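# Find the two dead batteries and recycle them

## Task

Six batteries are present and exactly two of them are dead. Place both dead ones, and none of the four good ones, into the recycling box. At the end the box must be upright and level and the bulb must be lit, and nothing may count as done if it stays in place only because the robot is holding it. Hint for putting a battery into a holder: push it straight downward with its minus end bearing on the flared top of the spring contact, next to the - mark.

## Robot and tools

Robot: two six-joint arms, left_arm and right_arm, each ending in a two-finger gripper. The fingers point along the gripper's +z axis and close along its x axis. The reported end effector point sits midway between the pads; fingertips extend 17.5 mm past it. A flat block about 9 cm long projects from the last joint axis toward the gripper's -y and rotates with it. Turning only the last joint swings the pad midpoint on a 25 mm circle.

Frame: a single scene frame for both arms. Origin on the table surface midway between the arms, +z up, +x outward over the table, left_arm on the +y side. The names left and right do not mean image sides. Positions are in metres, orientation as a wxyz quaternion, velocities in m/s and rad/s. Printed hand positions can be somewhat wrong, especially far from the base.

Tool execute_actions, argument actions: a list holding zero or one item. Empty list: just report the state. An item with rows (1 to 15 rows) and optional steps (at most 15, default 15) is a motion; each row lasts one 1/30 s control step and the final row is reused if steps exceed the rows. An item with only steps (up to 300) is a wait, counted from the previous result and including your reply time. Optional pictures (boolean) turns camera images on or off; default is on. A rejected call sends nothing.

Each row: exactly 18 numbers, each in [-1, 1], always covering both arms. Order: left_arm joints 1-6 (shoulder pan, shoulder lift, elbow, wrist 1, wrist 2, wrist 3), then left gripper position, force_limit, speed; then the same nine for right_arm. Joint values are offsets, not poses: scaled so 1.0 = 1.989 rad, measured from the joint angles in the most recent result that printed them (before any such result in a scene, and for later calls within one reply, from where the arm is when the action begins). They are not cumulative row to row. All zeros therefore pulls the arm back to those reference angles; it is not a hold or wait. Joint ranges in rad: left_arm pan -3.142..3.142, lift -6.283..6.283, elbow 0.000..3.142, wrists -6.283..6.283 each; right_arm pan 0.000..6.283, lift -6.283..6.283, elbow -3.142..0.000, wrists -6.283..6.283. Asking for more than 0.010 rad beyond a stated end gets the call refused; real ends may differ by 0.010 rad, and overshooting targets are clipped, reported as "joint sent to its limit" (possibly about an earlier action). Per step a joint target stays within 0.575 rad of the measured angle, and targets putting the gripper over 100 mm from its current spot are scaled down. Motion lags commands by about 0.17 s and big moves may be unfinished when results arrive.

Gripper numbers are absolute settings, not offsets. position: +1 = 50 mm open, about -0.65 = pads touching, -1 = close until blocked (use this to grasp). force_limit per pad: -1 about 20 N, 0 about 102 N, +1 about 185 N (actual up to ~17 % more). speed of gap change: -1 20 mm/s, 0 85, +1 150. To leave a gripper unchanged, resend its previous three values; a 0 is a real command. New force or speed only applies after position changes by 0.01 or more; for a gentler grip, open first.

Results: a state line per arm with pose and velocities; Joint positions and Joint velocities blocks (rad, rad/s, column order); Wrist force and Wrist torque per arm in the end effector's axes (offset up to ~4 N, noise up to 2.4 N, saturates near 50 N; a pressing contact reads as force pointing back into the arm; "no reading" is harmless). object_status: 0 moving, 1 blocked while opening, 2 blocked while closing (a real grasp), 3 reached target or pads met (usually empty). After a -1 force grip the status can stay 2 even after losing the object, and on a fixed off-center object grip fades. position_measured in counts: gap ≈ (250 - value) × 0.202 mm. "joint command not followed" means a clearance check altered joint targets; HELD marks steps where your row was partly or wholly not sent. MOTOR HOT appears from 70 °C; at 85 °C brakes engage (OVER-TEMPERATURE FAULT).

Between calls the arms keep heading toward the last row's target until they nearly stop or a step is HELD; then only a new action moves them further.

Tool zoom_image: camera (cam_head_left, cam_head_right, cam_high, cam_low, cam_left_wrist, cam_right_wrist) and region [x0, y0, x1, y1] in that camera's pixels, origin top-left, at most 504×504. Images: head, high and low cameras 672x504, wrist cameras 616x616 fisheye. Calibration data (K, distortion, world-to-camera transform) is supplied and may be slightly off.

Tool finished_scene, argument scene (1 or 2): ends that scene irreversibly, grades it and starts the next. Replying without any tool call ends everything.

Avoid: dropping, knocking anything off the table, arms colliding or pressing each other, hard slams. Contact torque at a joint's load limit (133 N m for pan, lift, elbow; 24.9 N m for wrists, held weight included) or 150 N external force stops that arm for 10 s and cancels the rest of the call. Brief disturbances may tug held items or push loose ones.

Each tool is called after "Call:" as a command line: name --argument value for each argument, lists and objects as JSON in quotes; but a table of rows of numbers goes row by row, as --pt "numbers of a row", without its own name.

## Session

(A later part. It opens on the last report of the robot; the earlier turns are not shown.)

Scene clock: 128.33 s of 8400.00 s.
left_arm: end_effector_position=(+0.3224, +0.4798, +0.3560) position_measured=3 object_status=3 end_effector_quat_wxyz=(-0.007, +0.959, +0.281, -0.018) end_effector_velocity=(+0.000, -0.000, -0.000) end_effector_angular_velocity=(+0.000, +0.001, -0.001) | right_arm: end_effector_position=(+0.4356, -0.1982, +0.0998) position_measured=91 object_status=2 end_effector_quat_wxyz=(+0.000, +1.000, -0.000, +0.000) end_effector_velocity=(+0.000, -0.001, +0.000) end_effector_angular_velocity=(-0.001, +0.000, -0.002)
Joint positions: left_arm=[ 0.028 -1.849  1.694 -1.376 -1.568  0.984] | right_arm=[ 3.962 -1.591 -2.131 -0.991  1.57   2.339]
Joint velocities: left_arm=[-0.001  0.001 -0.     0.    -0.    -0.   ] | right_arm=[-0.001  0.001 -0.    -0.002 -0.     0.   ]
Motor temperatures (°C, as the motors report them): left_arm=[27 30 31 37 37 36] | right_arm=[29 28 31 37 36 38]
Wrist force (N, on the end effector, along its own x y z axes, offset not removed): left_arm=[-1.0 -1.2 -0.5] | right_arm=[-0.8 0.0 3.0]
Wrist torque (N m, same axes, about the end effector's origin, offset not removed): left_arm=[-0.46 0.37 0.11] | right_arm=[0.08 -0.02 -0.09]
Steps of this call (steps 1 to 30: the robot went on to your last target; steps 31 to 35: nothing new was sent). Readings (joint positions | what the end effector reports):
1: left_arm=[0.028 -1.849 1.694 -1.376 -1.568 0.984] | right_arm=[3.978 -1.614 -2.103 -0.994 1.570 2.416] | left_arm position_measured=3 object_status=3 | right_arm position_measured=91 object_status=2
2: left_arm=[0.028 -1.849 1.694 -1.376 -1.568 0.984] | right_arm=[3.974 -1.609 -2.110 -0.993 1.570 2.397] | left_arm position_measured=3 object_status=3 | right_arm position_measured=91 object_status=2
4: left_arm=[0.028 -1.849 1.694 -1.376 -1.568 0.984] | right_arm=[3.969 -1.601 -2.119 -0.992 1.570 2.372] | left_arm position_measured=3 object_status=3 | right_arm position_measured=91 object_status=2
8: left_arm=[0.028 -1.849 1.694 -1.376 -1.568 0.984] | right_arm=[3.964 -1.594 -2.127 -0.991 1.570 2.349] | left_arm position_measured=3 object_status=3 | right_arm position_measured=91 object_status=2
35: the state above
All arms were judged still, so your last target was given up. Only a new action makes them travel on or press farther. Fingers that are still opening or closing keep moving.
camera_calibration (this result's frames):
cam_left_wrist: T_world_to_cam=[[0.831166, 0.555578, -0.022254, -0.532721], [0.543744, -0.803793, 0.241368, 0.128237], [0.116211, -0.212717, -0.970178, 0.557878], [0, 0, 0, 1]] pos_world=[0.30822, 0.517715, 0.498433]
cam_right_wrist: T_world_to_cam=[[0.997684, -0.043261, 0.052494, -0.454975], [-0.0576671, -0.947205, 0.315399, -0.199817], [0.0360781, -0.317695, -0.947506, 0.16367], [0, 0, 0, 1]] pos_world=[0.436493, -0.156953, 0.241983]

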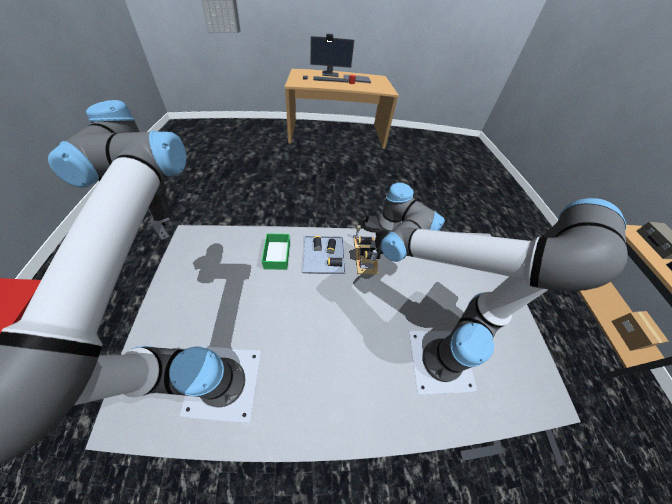

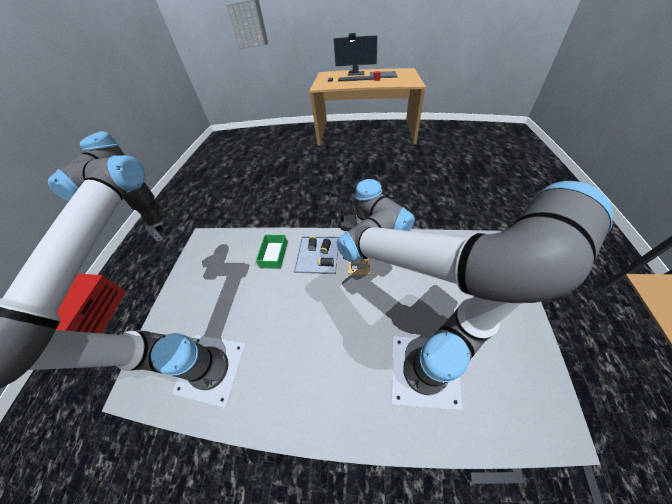

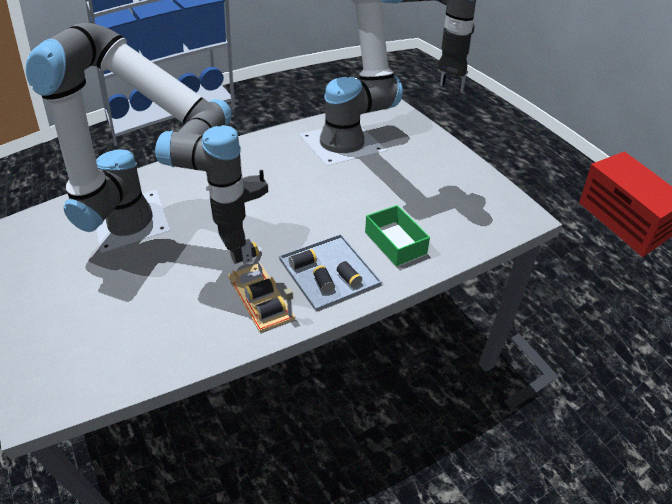

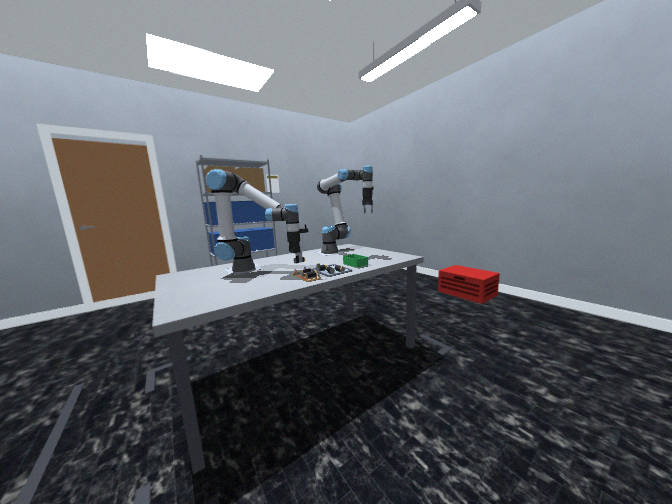

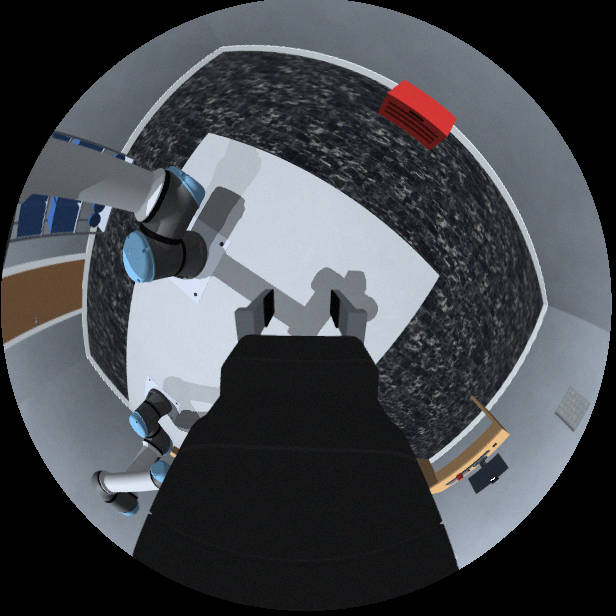

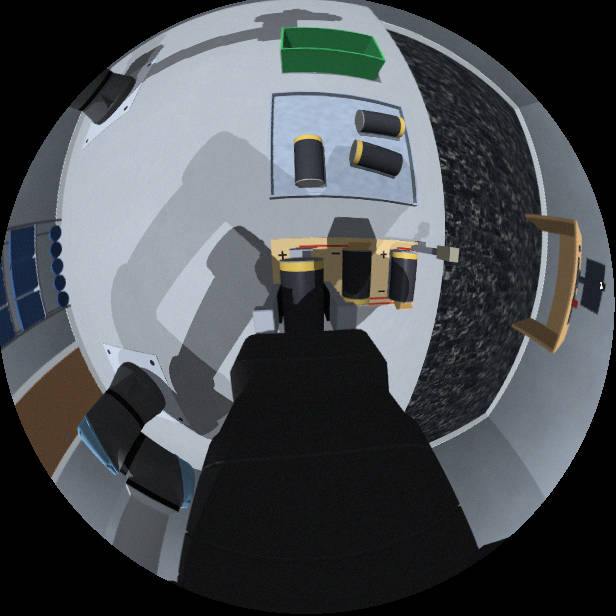

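Call:
execute_actions --actions '[{"rows": [[0,0,0,0,0,0,1,0,0, 0.0012,-0.013,-0.011,0.024,0,0.0012,-1,-0.3,-0.3],[0,0,0,0,0,0,1,0,0, 0.0012,-0.013,-0.011,0.024,0,0.0012,-1,-0.3,-0.3],[0,0,0,0,0,0,1,0,0, 0.0012,-0.013,-0.011,0.024,0,0.0012,-1,-0.3,-0.3],[0,0,0,0,0,0,1,0,0, 0.0012,-0.027,-0.0215,0.0485,0,0.0012,-1,-0.3,-0.3],[0,0,0,0,0,0,1,0,0, 0.0012,-0.027,-0.0215,0.0485,0,0.0012,-1,-0.3,-0.3],[0,0,0,0,0,0,1,0,0, 0.0012,-0.027,-0.0215,0.0485,0,0.0012,-1,-0.3,-0.3],[0,0,0,0,0,0,1,0,0, 0.0012,-0.035,-0.027,0.062,0,0.0012,-1,-0.3,-0.3],[0,0,0,0,0,0,1,0,0, 0.0012,-0.035,-0.027,0.062,0,0.0012,-1,-0.3,-0.3],[0,0,0,0,0,0,1,0,0, 0.0012,-0.035,-0.027,0.062,0,0.0012,-1,-0.3,-0.3],[0,0,0,0,0,0,1,0,0, 0.0012,-0.043,-0.032,0.075,0,0.0012,-1,-0.3,-0.3]],"steps":15}]' --pictures false

Call:
execute_actions --actions '[{"steps":20}]' --pictures false

Call:
execute_actions --actions '[{"rows": [[0,0,0,0,0,0,1,0,0, 0,-0.004,-0.0025,0.0065,0,0,-1,-0.3,-0.3],[0,0,0,0,0,0,1,0,0, 0,-0.004,-0.0025,0.0065,0,0,-1,-0.3,-0.3],[0,0,0,0,0,0,1,0,0, 0,-0.004,-0.0025,0.0065,0,0,-1,-0.3,-0.3],[0,0,0,0,0,0,1,0,0, 0,-0.004,-0.0025,0.0065,0,0,-1,-0.3,-0.3],[0,0,0,0,0,0,1,0,0, 0,-0.008,-0.005,0.013,0,0,-1,-0.3,-0.3]],"steps":15}]' --pictures false

Call:
execute_actions --actions '[{"steps":15}]' --pictures false

Scene clock: 137.60 s of 8400.00 s.
left_arm: end_effector_position=(+0.3224, +0.4798, +0.3560) position_measured=3 object_status=3 end_effector_quat_wxyz=(-0.007, +0.959, +0.281, -0.018) end_effector_velocity=(-0.000, +0.000, -0.000) end_effector_angular_velocity=(-0.000, +0.001, -0.000) | right_arm: end_effector_position=(+0.4356, -0.1967, +0.0559) position_measured=91 object_status=2 end_effector_quat_wxyz=(+0.000, +1.000, -0.000, -0.000) end_effector_velocity=(+0.000, -0.000, -0.040) end_effector_angular_velocity=(+0.001, -0.001, -0.001)
Joint positions: left_arm=[ 0.028 -1.849  1.694 -1.376 -1.568  0.984] | right_arm=[ 3.964 -1.667 -2.189 -0.857  1.57   2.341]
Joint velocities: left_arm=[ 0.001  0.     0.001 -0.     0.     0.001] | right_arm=[-0.001 -0.076 -0.05   0.127 -0.     0.   ]
Motor temperatures (°C, as the motors report them): left_arm=[27 30 31 37 37 36] | right_arm=[29 28 31 37 36 38]
Wrist force (N, on the end effector, along its own x y z axes, offset not removed): left_arm=[-0.8 0.7 -1.9] | right_arm=[0.6 -2.3 2.8]
Wrist torque (N m, same axes, about the end effector's origin, offset not removed): left_arm=[-0.14 0.26 0.08] | right_arm=[0.06 -0.33 -0.20]
Steps of this call (steps 1 to 90: nothing new was sent; then 5.77 s passed at rest; steps 91 to 105: all 15 steps of this action). Readings (joint positions | what the end effector reports):
91: left_arm=[0.028 -1.849 1.694 -1.376 -1.568 0.984] | right_arm=[3.962 -1.591 -2.131 -0.991 1.570 2.339] | left_arm position_measured=3 object_status=3 | right_arm position_measured=91 object_status=2
92: left_arm=[0.028 -1.849 1.694 -1.376 -1.568 0.984] | right_arm=[3.962 -1.594 -2.134 -0.986 1.570 2.339] | left_arm position_measured=3 object_status=3 | right_arm position_measured=91 object_status=2
94: left_arm=[0.028 -1.849 1.694 -1.376 -1.568 0.984] | right_arm=[3.963 -1.603 -2.141 -0.969 1.570 2.340] | left_arm position_measured=3 object_status=3 | right_arm position_measured=91 object_status=2
98: left_arm=[0.028 -1.849 1.694 -1.376 -1.568 0.984] | right_arm=[3.964 -1.631 -2.163 -0.920 1.570 2.341] | left_arm position_measured=3 object_status=3 | right_arm position_measured=91 object_status=2
105: the state above

Scene clock: 138.27 s of 8400.00 s.
left_arm: end_effector_position=(+0.3224, +0.4798, +0.3560) position_measured=3 object_status=3 end_effector_quat_wxyz=(-0.007, +0.959, +0.281, -0.018) end_effector_velocity=(+0.000, -0.000, +0.000) end_effector_angular_velocity=(-0.000, -0.001, -0.002) | right_arm: end_effector_position=(+0.4356, -0.1967, +0.0512) position_measured=91 object_status=2 end_effector_quat_wxyz=(+0.000, +1.000, -0.000, +0.000) end_effector_velocity=(+0.000, -0.000, -0.000) end_effector_angular_velocity=(+0.000, -0.000, -0.001)
Joint positions: left_arm=[ 0.028 -1.849  1.694 -1.376 -1.568  0.984] | right_arm=[ 3.964 -1.676 -2.194 -0.842  1.57   2.341]
Joint velocities: left_arm=[-0.    -0.    -0.    -0.    -0.     0.001] | right_arm=[-0.001 -0.001 -0.     0.001  0.     0.   ]
Motor temperatures (°C, as the motors report them): left_arm=[27 30 31 37 37 36] | right_arm=[29 28 31 37 36 38]
Wrist force (N, on the end effector, along its own x y z axes, offset not removed): left_arm=[-1.9 -1.8 0.5] | right_arm=[0.5 2.2 2.1]
Wrist torque (N m, same axes, about the end effector's origin, offset not removed): left_arm=[-0.58 0.51 0.16] | right_arm=[0.35 -0.25 -0.10]
Steps of this call (steps 1 to 20: the robot went on to your last target). Readings (joint positions | what the end effector reports):
1: left_arm=[0.028 -1.849 1.694 -1.376 -1.568 0.984] | right_arm=[3.964 -1.670 -2.190 -0.853 1.570 2.341] | left_arm position_measured=3 object_status=3 | right_arm position_measured=91 object_status=2
2: left_arm=[0.028 -1.849 1.694 -1.376 -1.568 0.984] | right_arm=[3.964 -1.671 -2.191 -0.850 1.570 2.341] | left_arm position_measured=3 object_status=3 | right_arm position_measured=91 object_status=2
4: left_arm=[0.028 -1.849 1.694 -1.376 -1.568 0.984] | right_arm=[3.964 -1.673 -2.193 -0.847 1.570 2.341] | left_arm position_measured=3 object_status=3 | right_arm position_measured=91 object_status=2
8: left_arm=[0.028 -1.849 1.694 -1.376 -1.568 0.984] | right_arm=[3.964 -1.675 -2.194 -0.843 1.570 2.341] | left_arm position_measured=3 object_status=3 | right_arm position_measured=91 object_status=2
20: the state above

Scene clock: 138.77 s of 8400.00 s.
left_arm: end_effector_position=(+0.3224, +0.4798, +0.3560) position_measured=3 object_status=3 end_effector_quat_wxyz=(-0.007, +0.959, +0.281, -0.018) end_effector_velocity=(-0.000, +0.000, +0.000) end_effector_angular_velocity=(-0.000, -0.001, +0.000) | right_arm: end_effector_position=(+0.4355, -0.1968, +0.0434) position_measured=91 object_status=2 end_effector_quat_wxyz=(+0.000, +1.000, -0.000, +0.000) end_effector_velocity=(-0.000, -0.000, -0.003) end_effector_angular_velocity=(-0.001, +0.001, +0.000)
Joint positions: left_arm=[ 0.028 -1.849  1.694 -1.376 -1.568  0.984] | right_arm=[ 3.964 -1.691 -2.204 -0.817  1.57   2.341]
Joint velocities: left_arm=[ 0.    -0.001 -0.     0.    -0.    -0.   ] | right_arm=[-0.    -0.006 -0.004  0.009  0.    -0.   ]
Motor temperatures (°C, as the motors report them): left_arm=[27 30 31 37 37 36] | right_arm=[29 28 31 37 36 38]
Wrist force (N, on the end effector, along its own x y z axes, offset not removed): left_arm=[-2.2 3.7 -0.2] | right_arm=[0.2 -1.1 3.1]
Wrist torque (N m, same axes, about the end effector's origin, offset not removed): left_arm=[0.40 0.47 0.27] | right_arm=[0.16 -0.21 -0.23]
Steps of this call (steps 1 to 15: all 15 steps of this action). Readings (joint positions | what the end effector reports):
1: left_arm=[0.028 -1.849 1.694 -1.376 -1.568 0.984] | right_arm=[3.964 -1.676 -2.195 -0.842 1.570 2.341] | left_arm position_measured=3 object_status=3 | right_arm position_measured=91 object_status=2
2: left_arm=[0.028 -1.849 1.694 -1.376 -1.568 0.984] | right_arm=[3.964 -1.677 -2.195 -0.840 1.570 2.341] | left_arm position_measured=3 object_status=3 | right_arm position_measured=91 object_status=2
4: left_arm=[0.028 -1.849 1.694 -1.376 -1.568 0.984] | right_arm=[3.964 -1.680 -2.197 -0.836 1.570 2.341] | left_arm position_measured=3 object_status=3 | right_arm position_measured=91 object_status=2
8: left_arm=[0.028 -1.849 1.694 -1.376 -1.568 0.984] | right_arm=[3.964 -1.687 -2.201 -0.825 1.570 2.341] | left_arm position_measured=3 object_status=3 | right_arm position_measured=91 object_status=2
15: the state above

Scene clock: 139.27 s of 8400.00 s.
left_arm: end_effector_position=(+0.3224, +0.4798, +0.3560) position_measured=3 object_status=3 end_effector_quat_wxyz=(-0.007, +0.959, +0.281, -0.018) end_effector_velocity=(+0.000, -0.000, +0.000) end_effector_angular_velocity=(-0.000, -0.002, -0.002) | right_arm: end_effector_position=(+0.4355, -0.1968, +0.0430) position_measured=91 object_status=2 end_effector_quat_wxyz=(+0.000, +1.000, -0.000, +0.000) end_effector_velocity=(+0.000, -0.000, +0.000) end_effector_angular_velocity=(-0.000, -0.000, -0.001)
Joint positions: left_arm=[ 0.028 -1.849  1.694 -1.376 -1.568  0.984] | right_arm=[ 3.964 -1.692 -2.204 -0.816  1.57   2.341]
Joint velocities: left_arm=[-0.    -0.001 -0.    -0.    -0.     0.001] | right_arm=[-0.001  0.    -0.    -0.    -0.     0.   ]
Motor temperatures (°C, as the motors report them): left_arm=[27 30 31 37 37 36] | right_arm=[29 28 31 37 36 38]
Wrist force (N, on the end effector, along its own x y z axes, offset not removed): left_arm=[-4.6 1.8 1.8] | right_arm=[0.0 -2.0 2.7]
Wrist torque (N m, same axes, about the end effector's origin, offset not removed): left_arm=[0.25 0.98 0.19] | right_arm=[-0.02 -0.19 -0.13]
Steps of this call (steps 1 to 15: the robot went on to your last target). Readings (joint positions | what the end effector reports):
1: left_arm=[0.028 -1.849 1.694 -1.376 -1.568 0.984] | right_arm=[3.964 -1.692 -2.204 -0.817 1.570 2.341] | left_arm position_measured=3 object_status=3 | right_arm position_measured=91 object_status=2
2: left_arm=[0.028 -1.849 1.694 -1.376 -1.568 0.984] | right_arm=[3.964 -1.692 -2.204 -0.817 1.570 2.341] | left_arm position_measured=3 object_status=3 | right_arm position_measured=91 object_status=2
4: left_arm=[0.028 -1.849 1.694 -1.376 -1.568 0.984] | right_arm=[3.964 -1.692 -2.204 -0.816 1.570 2.341] | left_arm position_measured=3 object_status=3 | right_arm position_measured=91 object_status=2
8: left_arm=[0.028 -1.849 1.694 -1.376 -1.568 0.984] | right_arm=[3.964 -1.692 -2.204 -0.816 1.570 2.341] | left_arm position_measured=3 object_status=3 | right_arm position_measured=91 object_status=2
15: the state above
All arms were judged still, so your last target was given up. Only a new action makes them travel on or press farther. Fingers that are still opening or closing keep moving.

Smooth. Down 8 mm more, release, lift.

Call:
execute_actions --actions '[{"rows": [[0,0,0,0,0,0,1,0,0, 0,-0.004,-0.0025,0.0065,0,0,-1,-0.3,-0.3],[0,0,0,0,0,0,1,0,0, 0,-0.004,-0.0025,0.0065,0,0,-1,-0.3,-0.3],[0,0,0,0,0,0,1,0,0, 0,-0.0078,-0.0048,0.0126,0,0,-1,-0.3,-0.3]],"steps":15}]' --pictures false

Call:
execute_actions --actions '[{"rows": [[0,0,0,0,0,0,1,0,0, 0,0,0,0,0,0,1,-0.3,0]],"steps":10}]' --pictures false

Call:
execute_actions --actions '[{"rows": [[0,0,0,0,0,0,1,0,0, 0,0.032,0.0205,-0.0525,0,0,1,-0.3,0],[0,0,0,0,0,0,1,0,0, 0,0.032,0.0205,-0.0525,0,0,1,-0.3,0],[0,0,0,0,0,0,1,0,0, 0,0.032,0.0205,-0.0525,0,0,1,-0.3,0],[0,0,0,0,0,0,1,0,0, 0,0.032,0.0205,-0.0525,0,0,1,-0.3,0],[0,0,0,0,0,0,1,0,0, 0,0.059,0.042,-0.101,0,0,1,-0.3,0]],"steps":15}]' --pictures false

Call:
execute_actions --actions '[{"steps":20}]'

Call:
zoom_image --camera "cam_high" --region '[210, 230, 310, 340]'

Scene clock: 145.03 s of 8400.00 s.
left_arm: end_effector_position=(+0.3224, +0.4798, +0.3560) position_measured=3 object_status=3 end_effector_quat_wxyz=(-0.007, +0.959, +0.281, -0.018) end_effector_velocity=(+0.000, -0.000, -0.000) end_effector_angular_velocity=(+0.000, +0.001, +0.001) | right_arm: end_effector_position=(+0.4353, -0.1970, +0.0353) position_measured=91 object_status=2 end_effector_quat_wxyz=(+0.000, +1.000, -0.000, +0.000) end_effector_velocity=(+0.001, -0.001, -0.002) end_effector_angular_velocity=(+0.000, -0.000, -0.002)
Joint positions: left_arm=[ 0.028 -1.849  1.694 -1.376 -1.568  0.984] | right_arm=[ 3.964 -1.707 -2.214 -0.792  1.57   2.341]
Joint velocities: left_arm=[-0.001  0.001  0.    -0.     0.    -0.001] | right_arm=[-0.002 -0.004 -0.003  0.007 -0.     0.   ]
Motor temperatures (°C, as the motors report them): left_arm=[27 30 31 37 37 36] | right_arm=[29 28 31 37 36 38]
Wrist force (N, on the end effector, along its own x y z axes, offset not removed): left_arm=[-2.8 -0.6 -0.4] | right_arm=[-0.1 -2.2 2.9]
Wrist torque (N m, same axes, about the end effector's origin, offset not removed): left_arm=[-0.43 0.48 0.28] | right_arm=[0.05 -0.12 -0.11]
Steps of this call (steps 1 to 90: nothing new was sent; then 2.27 s passed at rest; steps 91 to 105: all 15 steps of this action). Readings (joint positions | what the end effector reports):
91: left_arm=[0.028 -1.849 1.694 -1.376 -1.568 0.984] | right_arm=[3.964 -1.692 -2.204 -0.816 1.570 2.341] | left_arm position_measured=3 object_status=3 | right_arm position_measured=91 object_status=2
92: left_arm=[0.028 -1.849 1.694 -1.376 -1.568 0.984] | right_arm=[3.964 -1.693 -2.205 -0.814 1.570 2.341] | left_arm position_measured=3 object_status=3 | right_arm position_measured=91 object_status=2
94: left_arm=[0.028 -1.849 1.694 -1.376 -1.568 0.984] | right_arm=[3.964 -1.697 -2.207 -0.808 1.570 2.341] | left_arm position_measured=3 object_status=3 | right_arm position_measured=91 object_status=2
98: left_arm=[0.028 -1.849 1.694 -1.376 -1.568 0.984] | right_arm=[3.964 -1.704 -2.212 -0.797 1.570 2.341] | left_arm position_measured=3 object_status=3 | right_arm position_measured=91 object_status=2
105: the state above

Scene clock: 145.37 s of 8400.00 s.
left_arm: end_effector_position=(+0.3224, +0.4798, +0.3560) position_measured=3 object_status=3 end_effector_quat_wxyz=(-0.007, +0.959, +0.281, -0.018) end_effector_velocity=(-0.000, +0.000, +0.000) end_effector_angular_velocity=(+0.000, -0.001, +0.002) | right_arm: end_effector_position=(+0.4353, -0.1970, +0.0352) position_measured=3 object_status=0 end_effector_quat_wxyz=(+0.000, +1.000, -0.000, +0.000) end_effector_velocity=(-0.000, -0.001, -0.001) end_effector_angular_velocity=(-0.002, +0.002, -0.001)
Joint positions: left_arm=[ 0.028 -1.849  1.694 -1.376 -1.568  0.984] | right_arm=[ 3.964 -1.707 -2.214 -0.792  1.57   2.341]
Joint velocities: left_arm=[ 0.    -0.001 -0.     0.    -0.    -0.002] | right_arm=[-0.001 -0.001  0.    -0.002  0.    -0.   ]
Motor temperatures (°C, as the motors report them): left_arm=[27 30 31 37 37 36] | right_arm=[29 28 31 37 36 38]
Wrist force (N, on the end effector, along its own x y z axes, offset not removed): left_arm=[0.4 0.6 1.0] | right_arm=[0.5 -0.6 1.7]
Wrist torque (N m, same axes, about the end effector's origin, offset not removed): left_arm=[-0.08 0.19 0.08] | right_arm=[-0.01 -0.22 -0.14]
Steps of this call (steps 1 to 10: all 10 steps of this action). Readings (joint positions | what the end effector reports):
1: left_arm=[0.028 -1.849 1.694 -1.376 -1.568 0.984] | right_arm=[3.964 -1.707 -2.214 -0.792 1.570 2.341] | left_arm position_measured=3 object_status=3 | right_arm position_measured=86 object_status=0
2: left_arm=[0.028 -1.849 1.694 -1.376 -1.568 0.984] | right_arm=[3.964 -1.707 -2.214 -0.792 1.570 2.341] | left_arm position_measured=3 object_status=3 | right_arm position_measured=72 object_status=0
4: left_arm=[0.028 -1.849 1.694 -1.376 -1.568 0.984] | right_arm=[3.964 -1.707 -2.214 -0.792 1.570 2.341] | left_arm position_measured=3 object_status=3 | right_arm position_measured=44 object_status=0
8: left_arm=[0.028 -1.849 1.694 -1.376 -1.568 0.984] | right_arm=[3.964 -1.707 -2.214 -0.792 1.570 2.341] | left_arm position_measured=3 object_status=3 | right_arm position_measured=3 object_status=0
10: the state above

Scene clock: 145.87 s of 8400.00 s.
left_arm: end_effector_position=(+0.3224, +0.4798, +0.3560) position_measured=3 object_status=3 end_effector_quat_wxyz=(-0.007, +0.959, +0.281, -0.018) end_effector_velocity=(+0.000, +0.000, +0.000) end_effector_angular_velocity=(+0.000, -0.001, +0.000) | right_arm: end_effector_position=(+0.4355, -0.1969, +0.0972) position_measured=3 object_status=3 end_effector_quat_wxyz=(-0.000, +1.000, -0.000, +0.000) end_effector_velocity=(-0.003, -0.003, +0.027) end_effector_angular_velocity=(-0.004, +0.004, +0.001)
Joint positions: left_arm=[ 0.028 -1.849  1.694 -1.376 -1.568  0.984] | right_arm=[ 3.964 -1.596 -2.134 -0.982  1.57   2.341]
Joint velocities: left_arm=[ 0.    -0.    -0.001 -0.     0.    -0.   ] | right_arm=[ 0.     0.047  0.035 -0.088 -0.    -0.001]
Motor temperatures (°C, as the motors report them): left_arm=[27 30 31 37 37 36] | right_arm=[29 28 31 37 36 38]
Wrist force (N, on the end effector, along its own x y z axes, offset not removed): left_arm=[-1.2 -0.4 -2.3] | right_arm=[0.3 -0.2 0.1]
Wrist torque (N m, same axes, about the end effector's origin, offset not removed): left_arm=[-0.46 0.27 0.12] | right_arm=[0.04 -0.22 -0.10]
Steps of this call (steps 1 to 15: all 15 steps of this action). Readings (joint positions | what the end effector reports):
1: left_arm=[0.028 -1.849 1.694 -1.376 -1.568 0.984] | right_arm=[3.964 -1.707 -2.214 -0.792 1.570 2.341] | left_arm position_measured=3 object_status=3 | right_arm position_measured=3 object_status=0
2: left_arm=[0.028 -1.849 1.694 -1.376 -1.568 0.984] | right_arm=[3.964 -1.702 -2.210 -0.798 1.570 2.341] | left_arm position_measured=3 object_status=3 | right_arm position_measured=3 object_status=0
4: left_arm=[0.028 -1.849 1.694 -1.376 -1.568 0.984] | right_arm=[3.964 -1.679 -2.195 -0.833 1.570 2.341] | left_arm position_measured=3 object_status=3 | right_arm position_measured=3 object_status=3
8: left_arm=[0.028 -1.849 1.694 -1.376 -1.568 0.984] | right_arm=[3.964 -1.631 -2.160 -0.915 1.570 2.341] | left_arm position_measured=3 object_status=3 | right_arm position_measured=3 object_status=3
15: the state above

Scene clock: 146.53 s of 8400.00 s.
left_arm: end_effector_position=(+0.3224, +0.4798, +0.3560) position_measured=3 object_status=3 end_effector_quat_wxyz=(-0.007, +0.959, +0.281, -0.018) end_effector_velocity=(+0.000, +0.000, +0.000) end_effector_angular_velocity=(-0.000, -0.000, +0.001) | right_arm: end_effector_position=(+0.4351, -0.1972, +0.1003) position_measured=3 object_status=3 end_effector_quat_wxyz=(+0.000, +1.000, -0.000, +0.000) end_effector_velocity=(-0.000, -0.000, +0.000) end_effector_angular_velocity=(-0.001, +0.001, -0.000)
Joint positions: left_arm=[ 0.028 -1.849  1.694 -1.376 -1.568  0.984] | right_arm=[ 3.964 -1.59  -2.13  -0.992  1.57   2.341]
Joint velocities: left_arm=[ 0.  0. -0.  0. -0. -0.] | right_arm=[-0.     0.001  0.    -0.002 -0.     0.   ]
Motor temperatures (°C, as the motors report them): left_arm=[27 30 31 37 37 36] | right_arm=[29 28 31 37 36 38]
Wrist force (N, on the end effector, along its own x y z axes, offset not removed): left_arm=[-1.0 2.8 4.3] | right_arm=[-1.3 -1.2 2.5]
Wrist torque (N m, same axes, about the end effector's origin, offset not removed): left_arm=[0.19 0.41 0.25] | right_arm=[-0.11 -0.01 0.03]
Steps of this call (steps 1 to 20: the robot went on to your last target). Readings (joint positions | what the end effector reports):
1: left_arm=[0.028 -1.849 1.694 -1.376 -1.568 0.984] | right_arm=[3.964 -1.594 -2.133 -0.985 1.570 2.341] | left_arm position_measured=3 object_status=3 | right_arm position_measured=3 object_status=3
2: left_arm=[0.028 -1.849 1.694 -1.376 -1.568 0.984] | right_arm=[3.964 -1.593 -2.133 -0.987 1.570 2.341] | left_arm position_measured=3 object_status=3 | right_arm position_measured=3 object_status=3
4: left_arm=[0.028 -1.849 1.694 -1.376 -1.568 0.984] | right_arm=[3.964 -1.592 -2.132 -0.989 1.570 2.341] | left_arm position_measured=3 object_status=3 | right_arm position_measured=3 object_status=3
8: left_arm=[0.028 -1.849 1.694 -1.376 -1.568 0.984] | right_arm=[3.964 -1.591 -2.131 -0.991 1.570 2.341] | left_arm position_measured=3 object_status=3 | right_arm position_measured=3 object_status=3
20: the state above
camera_calibration (this result's frames):
cam_left_wrist: T_world_to_cam=[[0.831166, 0.555579, -0.0222541, -0.532721], [0.543744, -0.803793, 0.241368, 0.128237], [0.116211, -0.212717, -0.970178, 0.557878], [0, 0, 0, 1]] pos_world=[0.30822, 0.517715, 0.498433]
cam_right_wrist: T_world_to_cam=[[0.997685, -0.0432534, 0.0524753, -0.454433], [-0.0576552, -0.947196, 0.31543, -0.199103], [0.036061, -0.317725, -0.947497, 0.164418], [0, 0, 0, 1]] pos_world=[0.435973, -0.156006, 0.242436]

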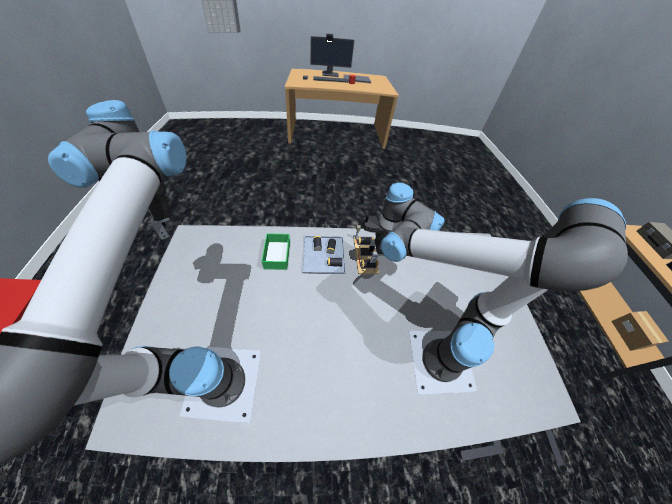

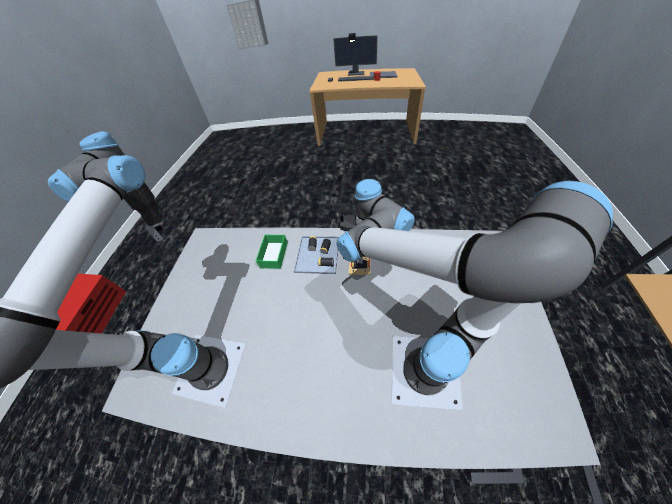

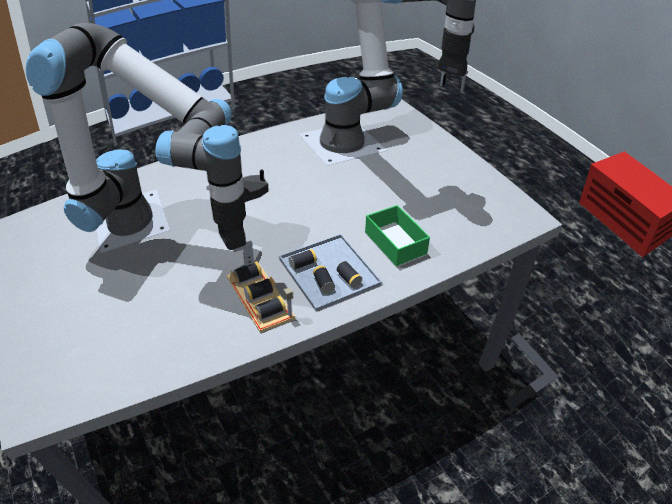

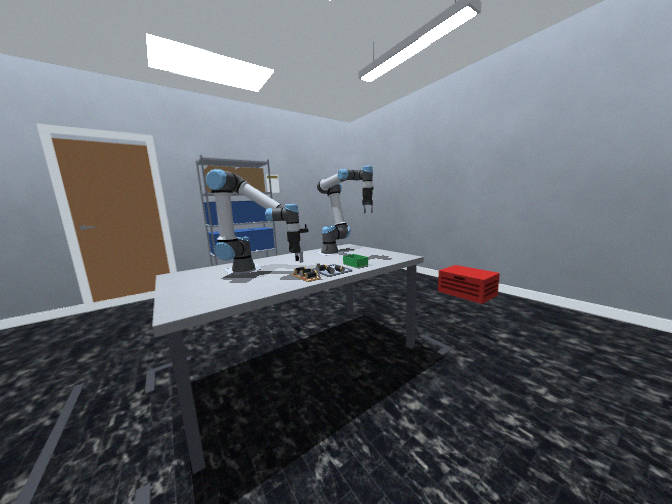

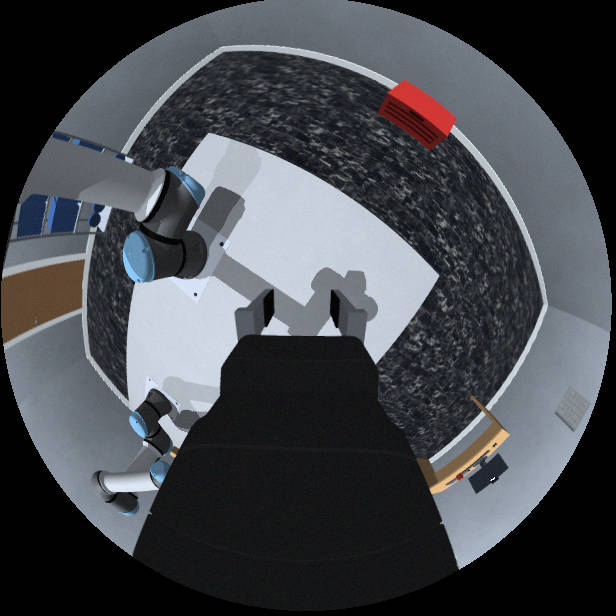

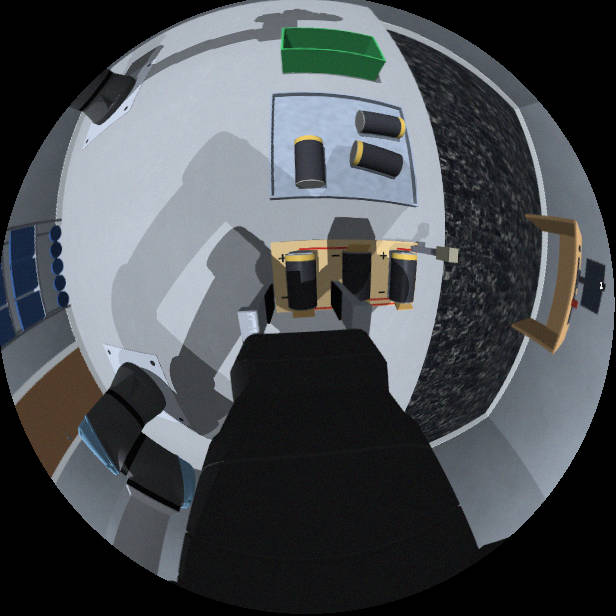

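Region (210, 230, 310, 340) of cam_high's 672x504 image, scaled by 4.582, with more detail than that image has; it fills the left 458 columns of this view, and the rest is white.

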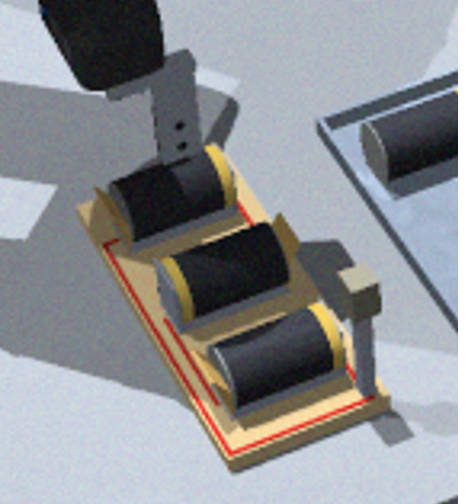

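Call:
execute_actions --actions '[{"rows": [[0,0,0,0,0,0,1,0,0, -0.083,-0.1347,0.1602,-0.0256,0,-0.0829,1,-0.3,0]],"steps":15}]' --pictures false

Call:
execute_actions --actions '[{"steps":25}]'

Call:
zoom_image --camera "cam_right_wrist" --region '[150, 220, 390, 340]'

Scene clock: 156.63 s of 8400.00 s.
left_arm: end_effector_position=(+0.3224, +0.4798, +0.3560) position_measured=3 object_status=3 end_effector_quat_wxyz=(-0.007, +0.959, +0.281, -0.018) end_effector_velocity=(+0.000, -0.000, -0.000) end_effector_angular_velocity=(+0.000, +0.001, +0.000) | right_arm: end_effector_position=(+0.5591, -0.1967, +0.1002) position_measured=3 object_status=3 end_effector_quat_wxyz=(+0.001, +1.000, -0.000, -0.000) end_effector_velocity=(+0.047, -0.002, -0.002) end_effector_angular_velocity=(+0.006, -0.008, -0.001)
Joint positions: left_arm=[ 0.028 -1.849  1.694 -1.376 -1.568  0.984] | right_arm=[ 3.805 -1.847 -1.825 -1.042  1.57   2.182]
Joint velocities: left_arm=[-0.     0.001 -0.    -0.    -0.    -0.001] | right_arm=[-0.051 -0.09   0.112 -0.012  0.    -0.05 ]
Motor temperatures (°C, as the motors report them): left_arm=[27 30 31 37 37 36] | right_arm=[29 28 31 37 36 38]
Wrist force (N, on the end effector, along its own x y z axes, offset not removed): left_arm=[-4.8 -2.1 1.4] | right_arm=[0.5 0.7 2.4]
Wrist torque (N m, same axes, about the end effector's origin, offset not removed): left_arm=[-0.55 1.00 0.23] | right_arm=[0.30 -0.24 -0.13]
Steps of this call (steps 1 to 15: the robot went on to your last target; steps 16 to 90: nothing new was sent; then 6.60 s passed at rest; steps 91 to 105: all 15 steps of this action). Readings (joint positions | what the end effector reports):
91: left_arm=[0.028 -1.849 1.694 -1.376 -1.568 0.984] | right_arm=[3.964 -1.590 -2.130 -0.993 1.570 2.341] | left_arm position_measured=3 object_status=3 | right_arm position_measured=3 object_status=3
92: left_arm=[0.028 -1.849 1.694 -1.376 -1.568 0.984] | right_arm=[3.958 -1.596 -2.124 -0.997 1.570 2.336] | left_arm position_measured=3 object_status=3 | right_arm position_measured=3 object_status=3
94: left_arm=[0.028 -1.849 1.694 -1.376 -1.568 0.984] | right_arm=[3.916 -1.651 -2.066 -1.011 1.570 2.294] | left_arm position_measured=3 object_status=3 | right_arm position_measured=3 object_status=3
98: left_arm=[0.028 -1.849 1.694 -1.376 -1.568 0.984] | right_arm=[3.843 -1.780 -1.909 -1.031 1.570 2.220] | left_arm position_measured=3 object_status=3 | right_arm position_measured=3 object_status=3
105: the state above

Scene clock: 157.47 s of 8400.00 s.
left_arm: end_effector_position=(+0.3224, +0.4798, +0.3560) position_measured=3 object_status=3 end_effector_quat_wxyz=(-0.007, +0.959, +0.281, -0.018) end_effector_velocity=(-0.000, +0.000, +0.000) end_effector_angular_velocity=(-0.000, -0.001, +0.001) | right_arm: end_effector_position=(+0.5645, -0.1970, +0.0999) position_measured=3 object_status=3 end_effector_quat_wxyz=(+0.000, +1.000, -0.000, -0.000) end_effector_velocity=(+0.000, +0.000, -0.000) end_effector_angular_velocity=(+0.000, +0.000, +0.000)
Joint positions: left_arm=[ 0.028 -1.849  1.694 -1.376 -1.568  0.984] | right_arm=[ 3.799 -1.858 -1.812 -1.043  1.57   2.177]
Joint velocities: left_arm=[ 0.001 -0.001 -0.     0.    -0.    -0.   ] | right_arm=[ 0.    -0.001  0.     0.001  0.    -0.   ]
Motor temperatures (°C, as the motors report them): left_arm=[27 30 31 37 37 36] | right_arm=[29 28 31 37 36 38]
Wrist force (N, on the end effector, along its own x y z axes, offset not removed): left_arm=[-0.6 -2.2 0.4] | right_arm=[-0.5 -0.6 1.4]
Wrist torque (N m, same axes, about the end effector's origin, offset not removed): left_arm=[-0.55 0.20 0.20] | right_arm=[0.05 -0.06 -0.10]
Steps of this call (steps 1 to 25: the robot went on to your last target). Readings (joint positions | what the end effector reports):
1: left_arm=[0.028 -1.849 1.694 -1.376 -1.568 0.984] | right_arm=[3.804 -1.850 -1.822 -1.042 1.570 2.181] | left_arm position_measured=3 object_status=3 | right_arm position_measured=3 object_status=3
2: left_arm=[0.028 -1.849 1.694 -1.376 -1.568 0.984] | right_arm=[3.803 -1.852 -1.819 -1.042 1.570 2.180] | left_arm position_measured=3 object_status=3 | right_arm position_measured=3 object_status=3
4: left_arm=[0.028 -1.849 1.694 -1.376 -1.568 0.984] | right_arm=[3.801 -1.854 -1.816 -1.043 1.570 2.178] | left_arm position_measured=3 object_status=3 | right_arm position_measured=3 object_status=3
8: left_arm=[0.028 -1.849 1.694 -1.376 -1.568 0.984] | right_arm=[3.800 -1.857 -1.813 -1.043 1.570 2.177] | left_arm position_measured=3 object_status=3 | right_arm position_measured=3 object_status=3
25: the state above
camera_calibration (this result's frames):
cam_left_wrist: T_world_to_cam=[[0.831166, 0.555579, -0.022254, -0.532721], [0.543744, -0.803793, 0.241368, 0.128237], [0.116211, -0.212717, -0.970178, 0.557878], [0, 0, 0, 1]] pos_world=[0.30822, 0.517715, 0.498433]
cam_right_wrist: T_world_to_cam=[[0.997689, -0.0434455, 0.0522411, -0.583573], [-0.0577677, -0.947147, 0.315555, -0.191232], [0.0357706, -0.317843, -0.947468, 0.15956], [0, 0, 0, 1]] pos_world=[0.56547, -0.155763, 0.242009]

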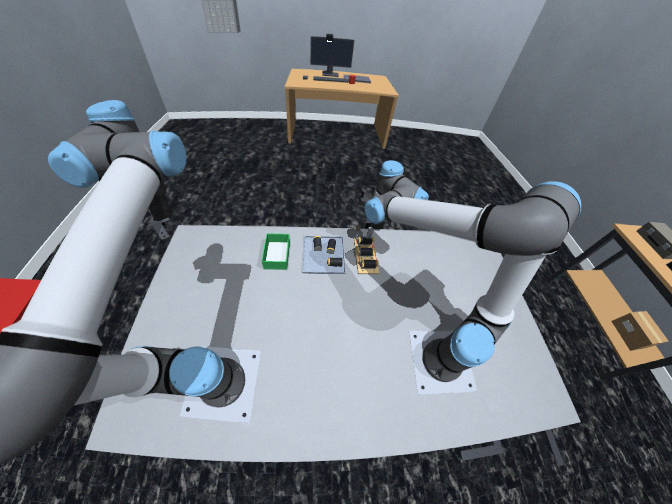

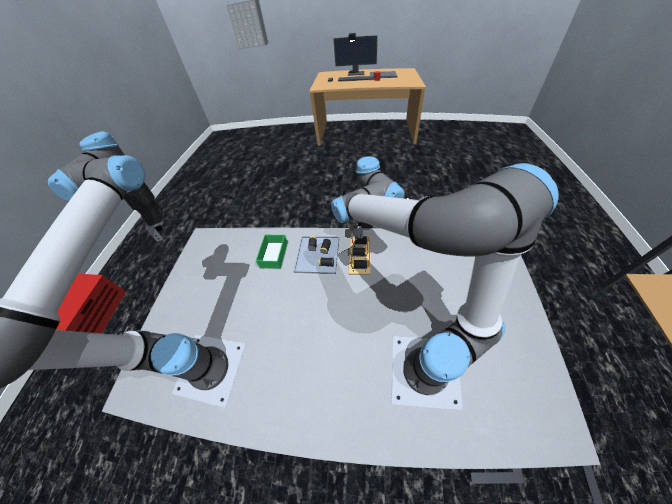

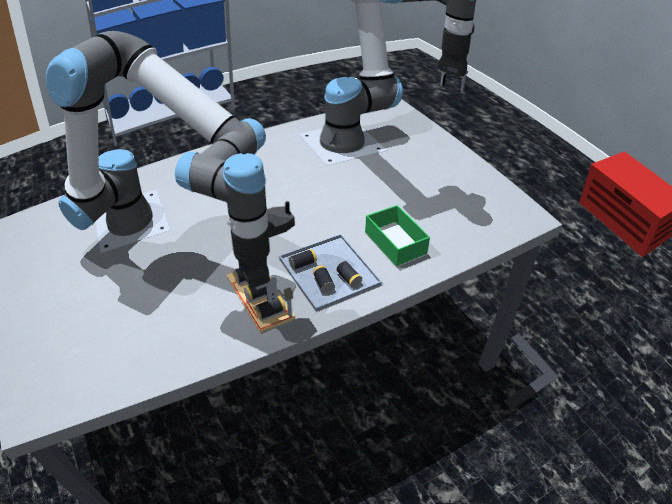

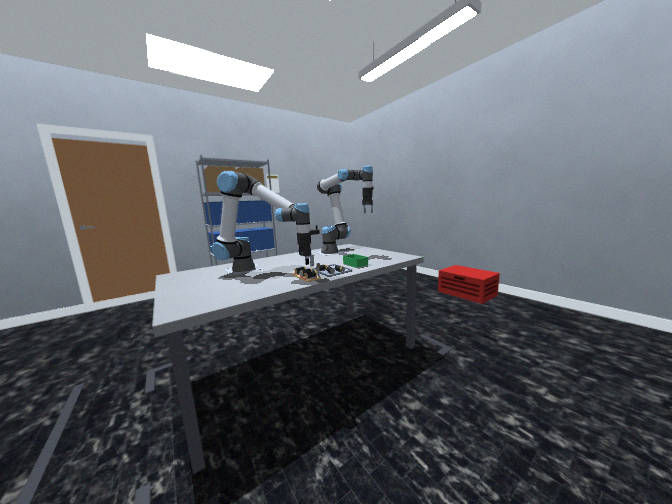

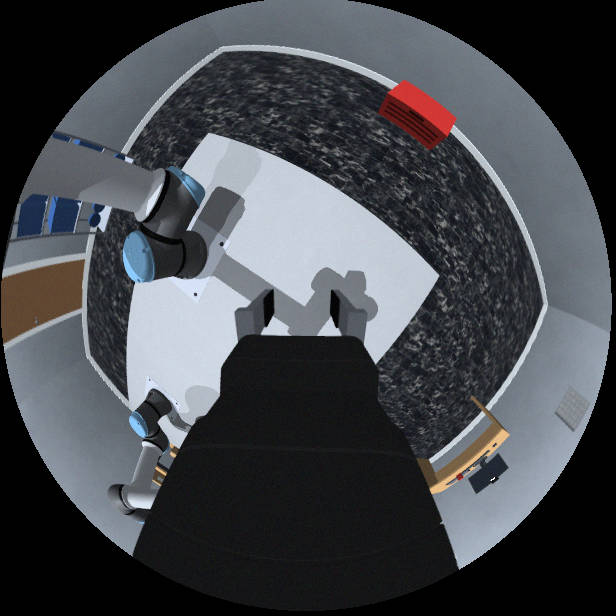

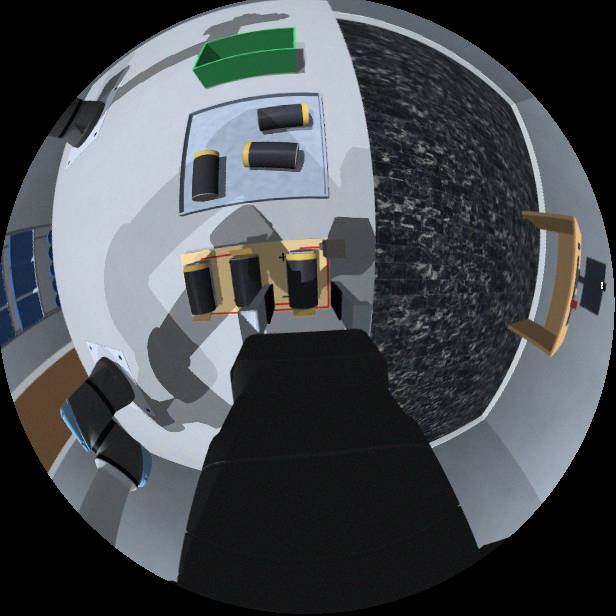

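Region (150, 220, 390, 340) of cam_right_wrist's 616x616 image, scaled by 2.100, with more detail than that image has.

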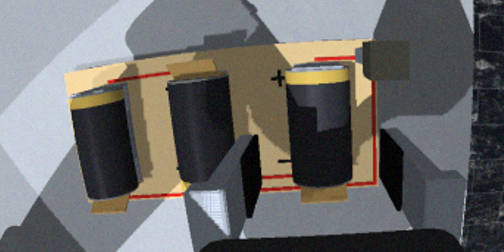

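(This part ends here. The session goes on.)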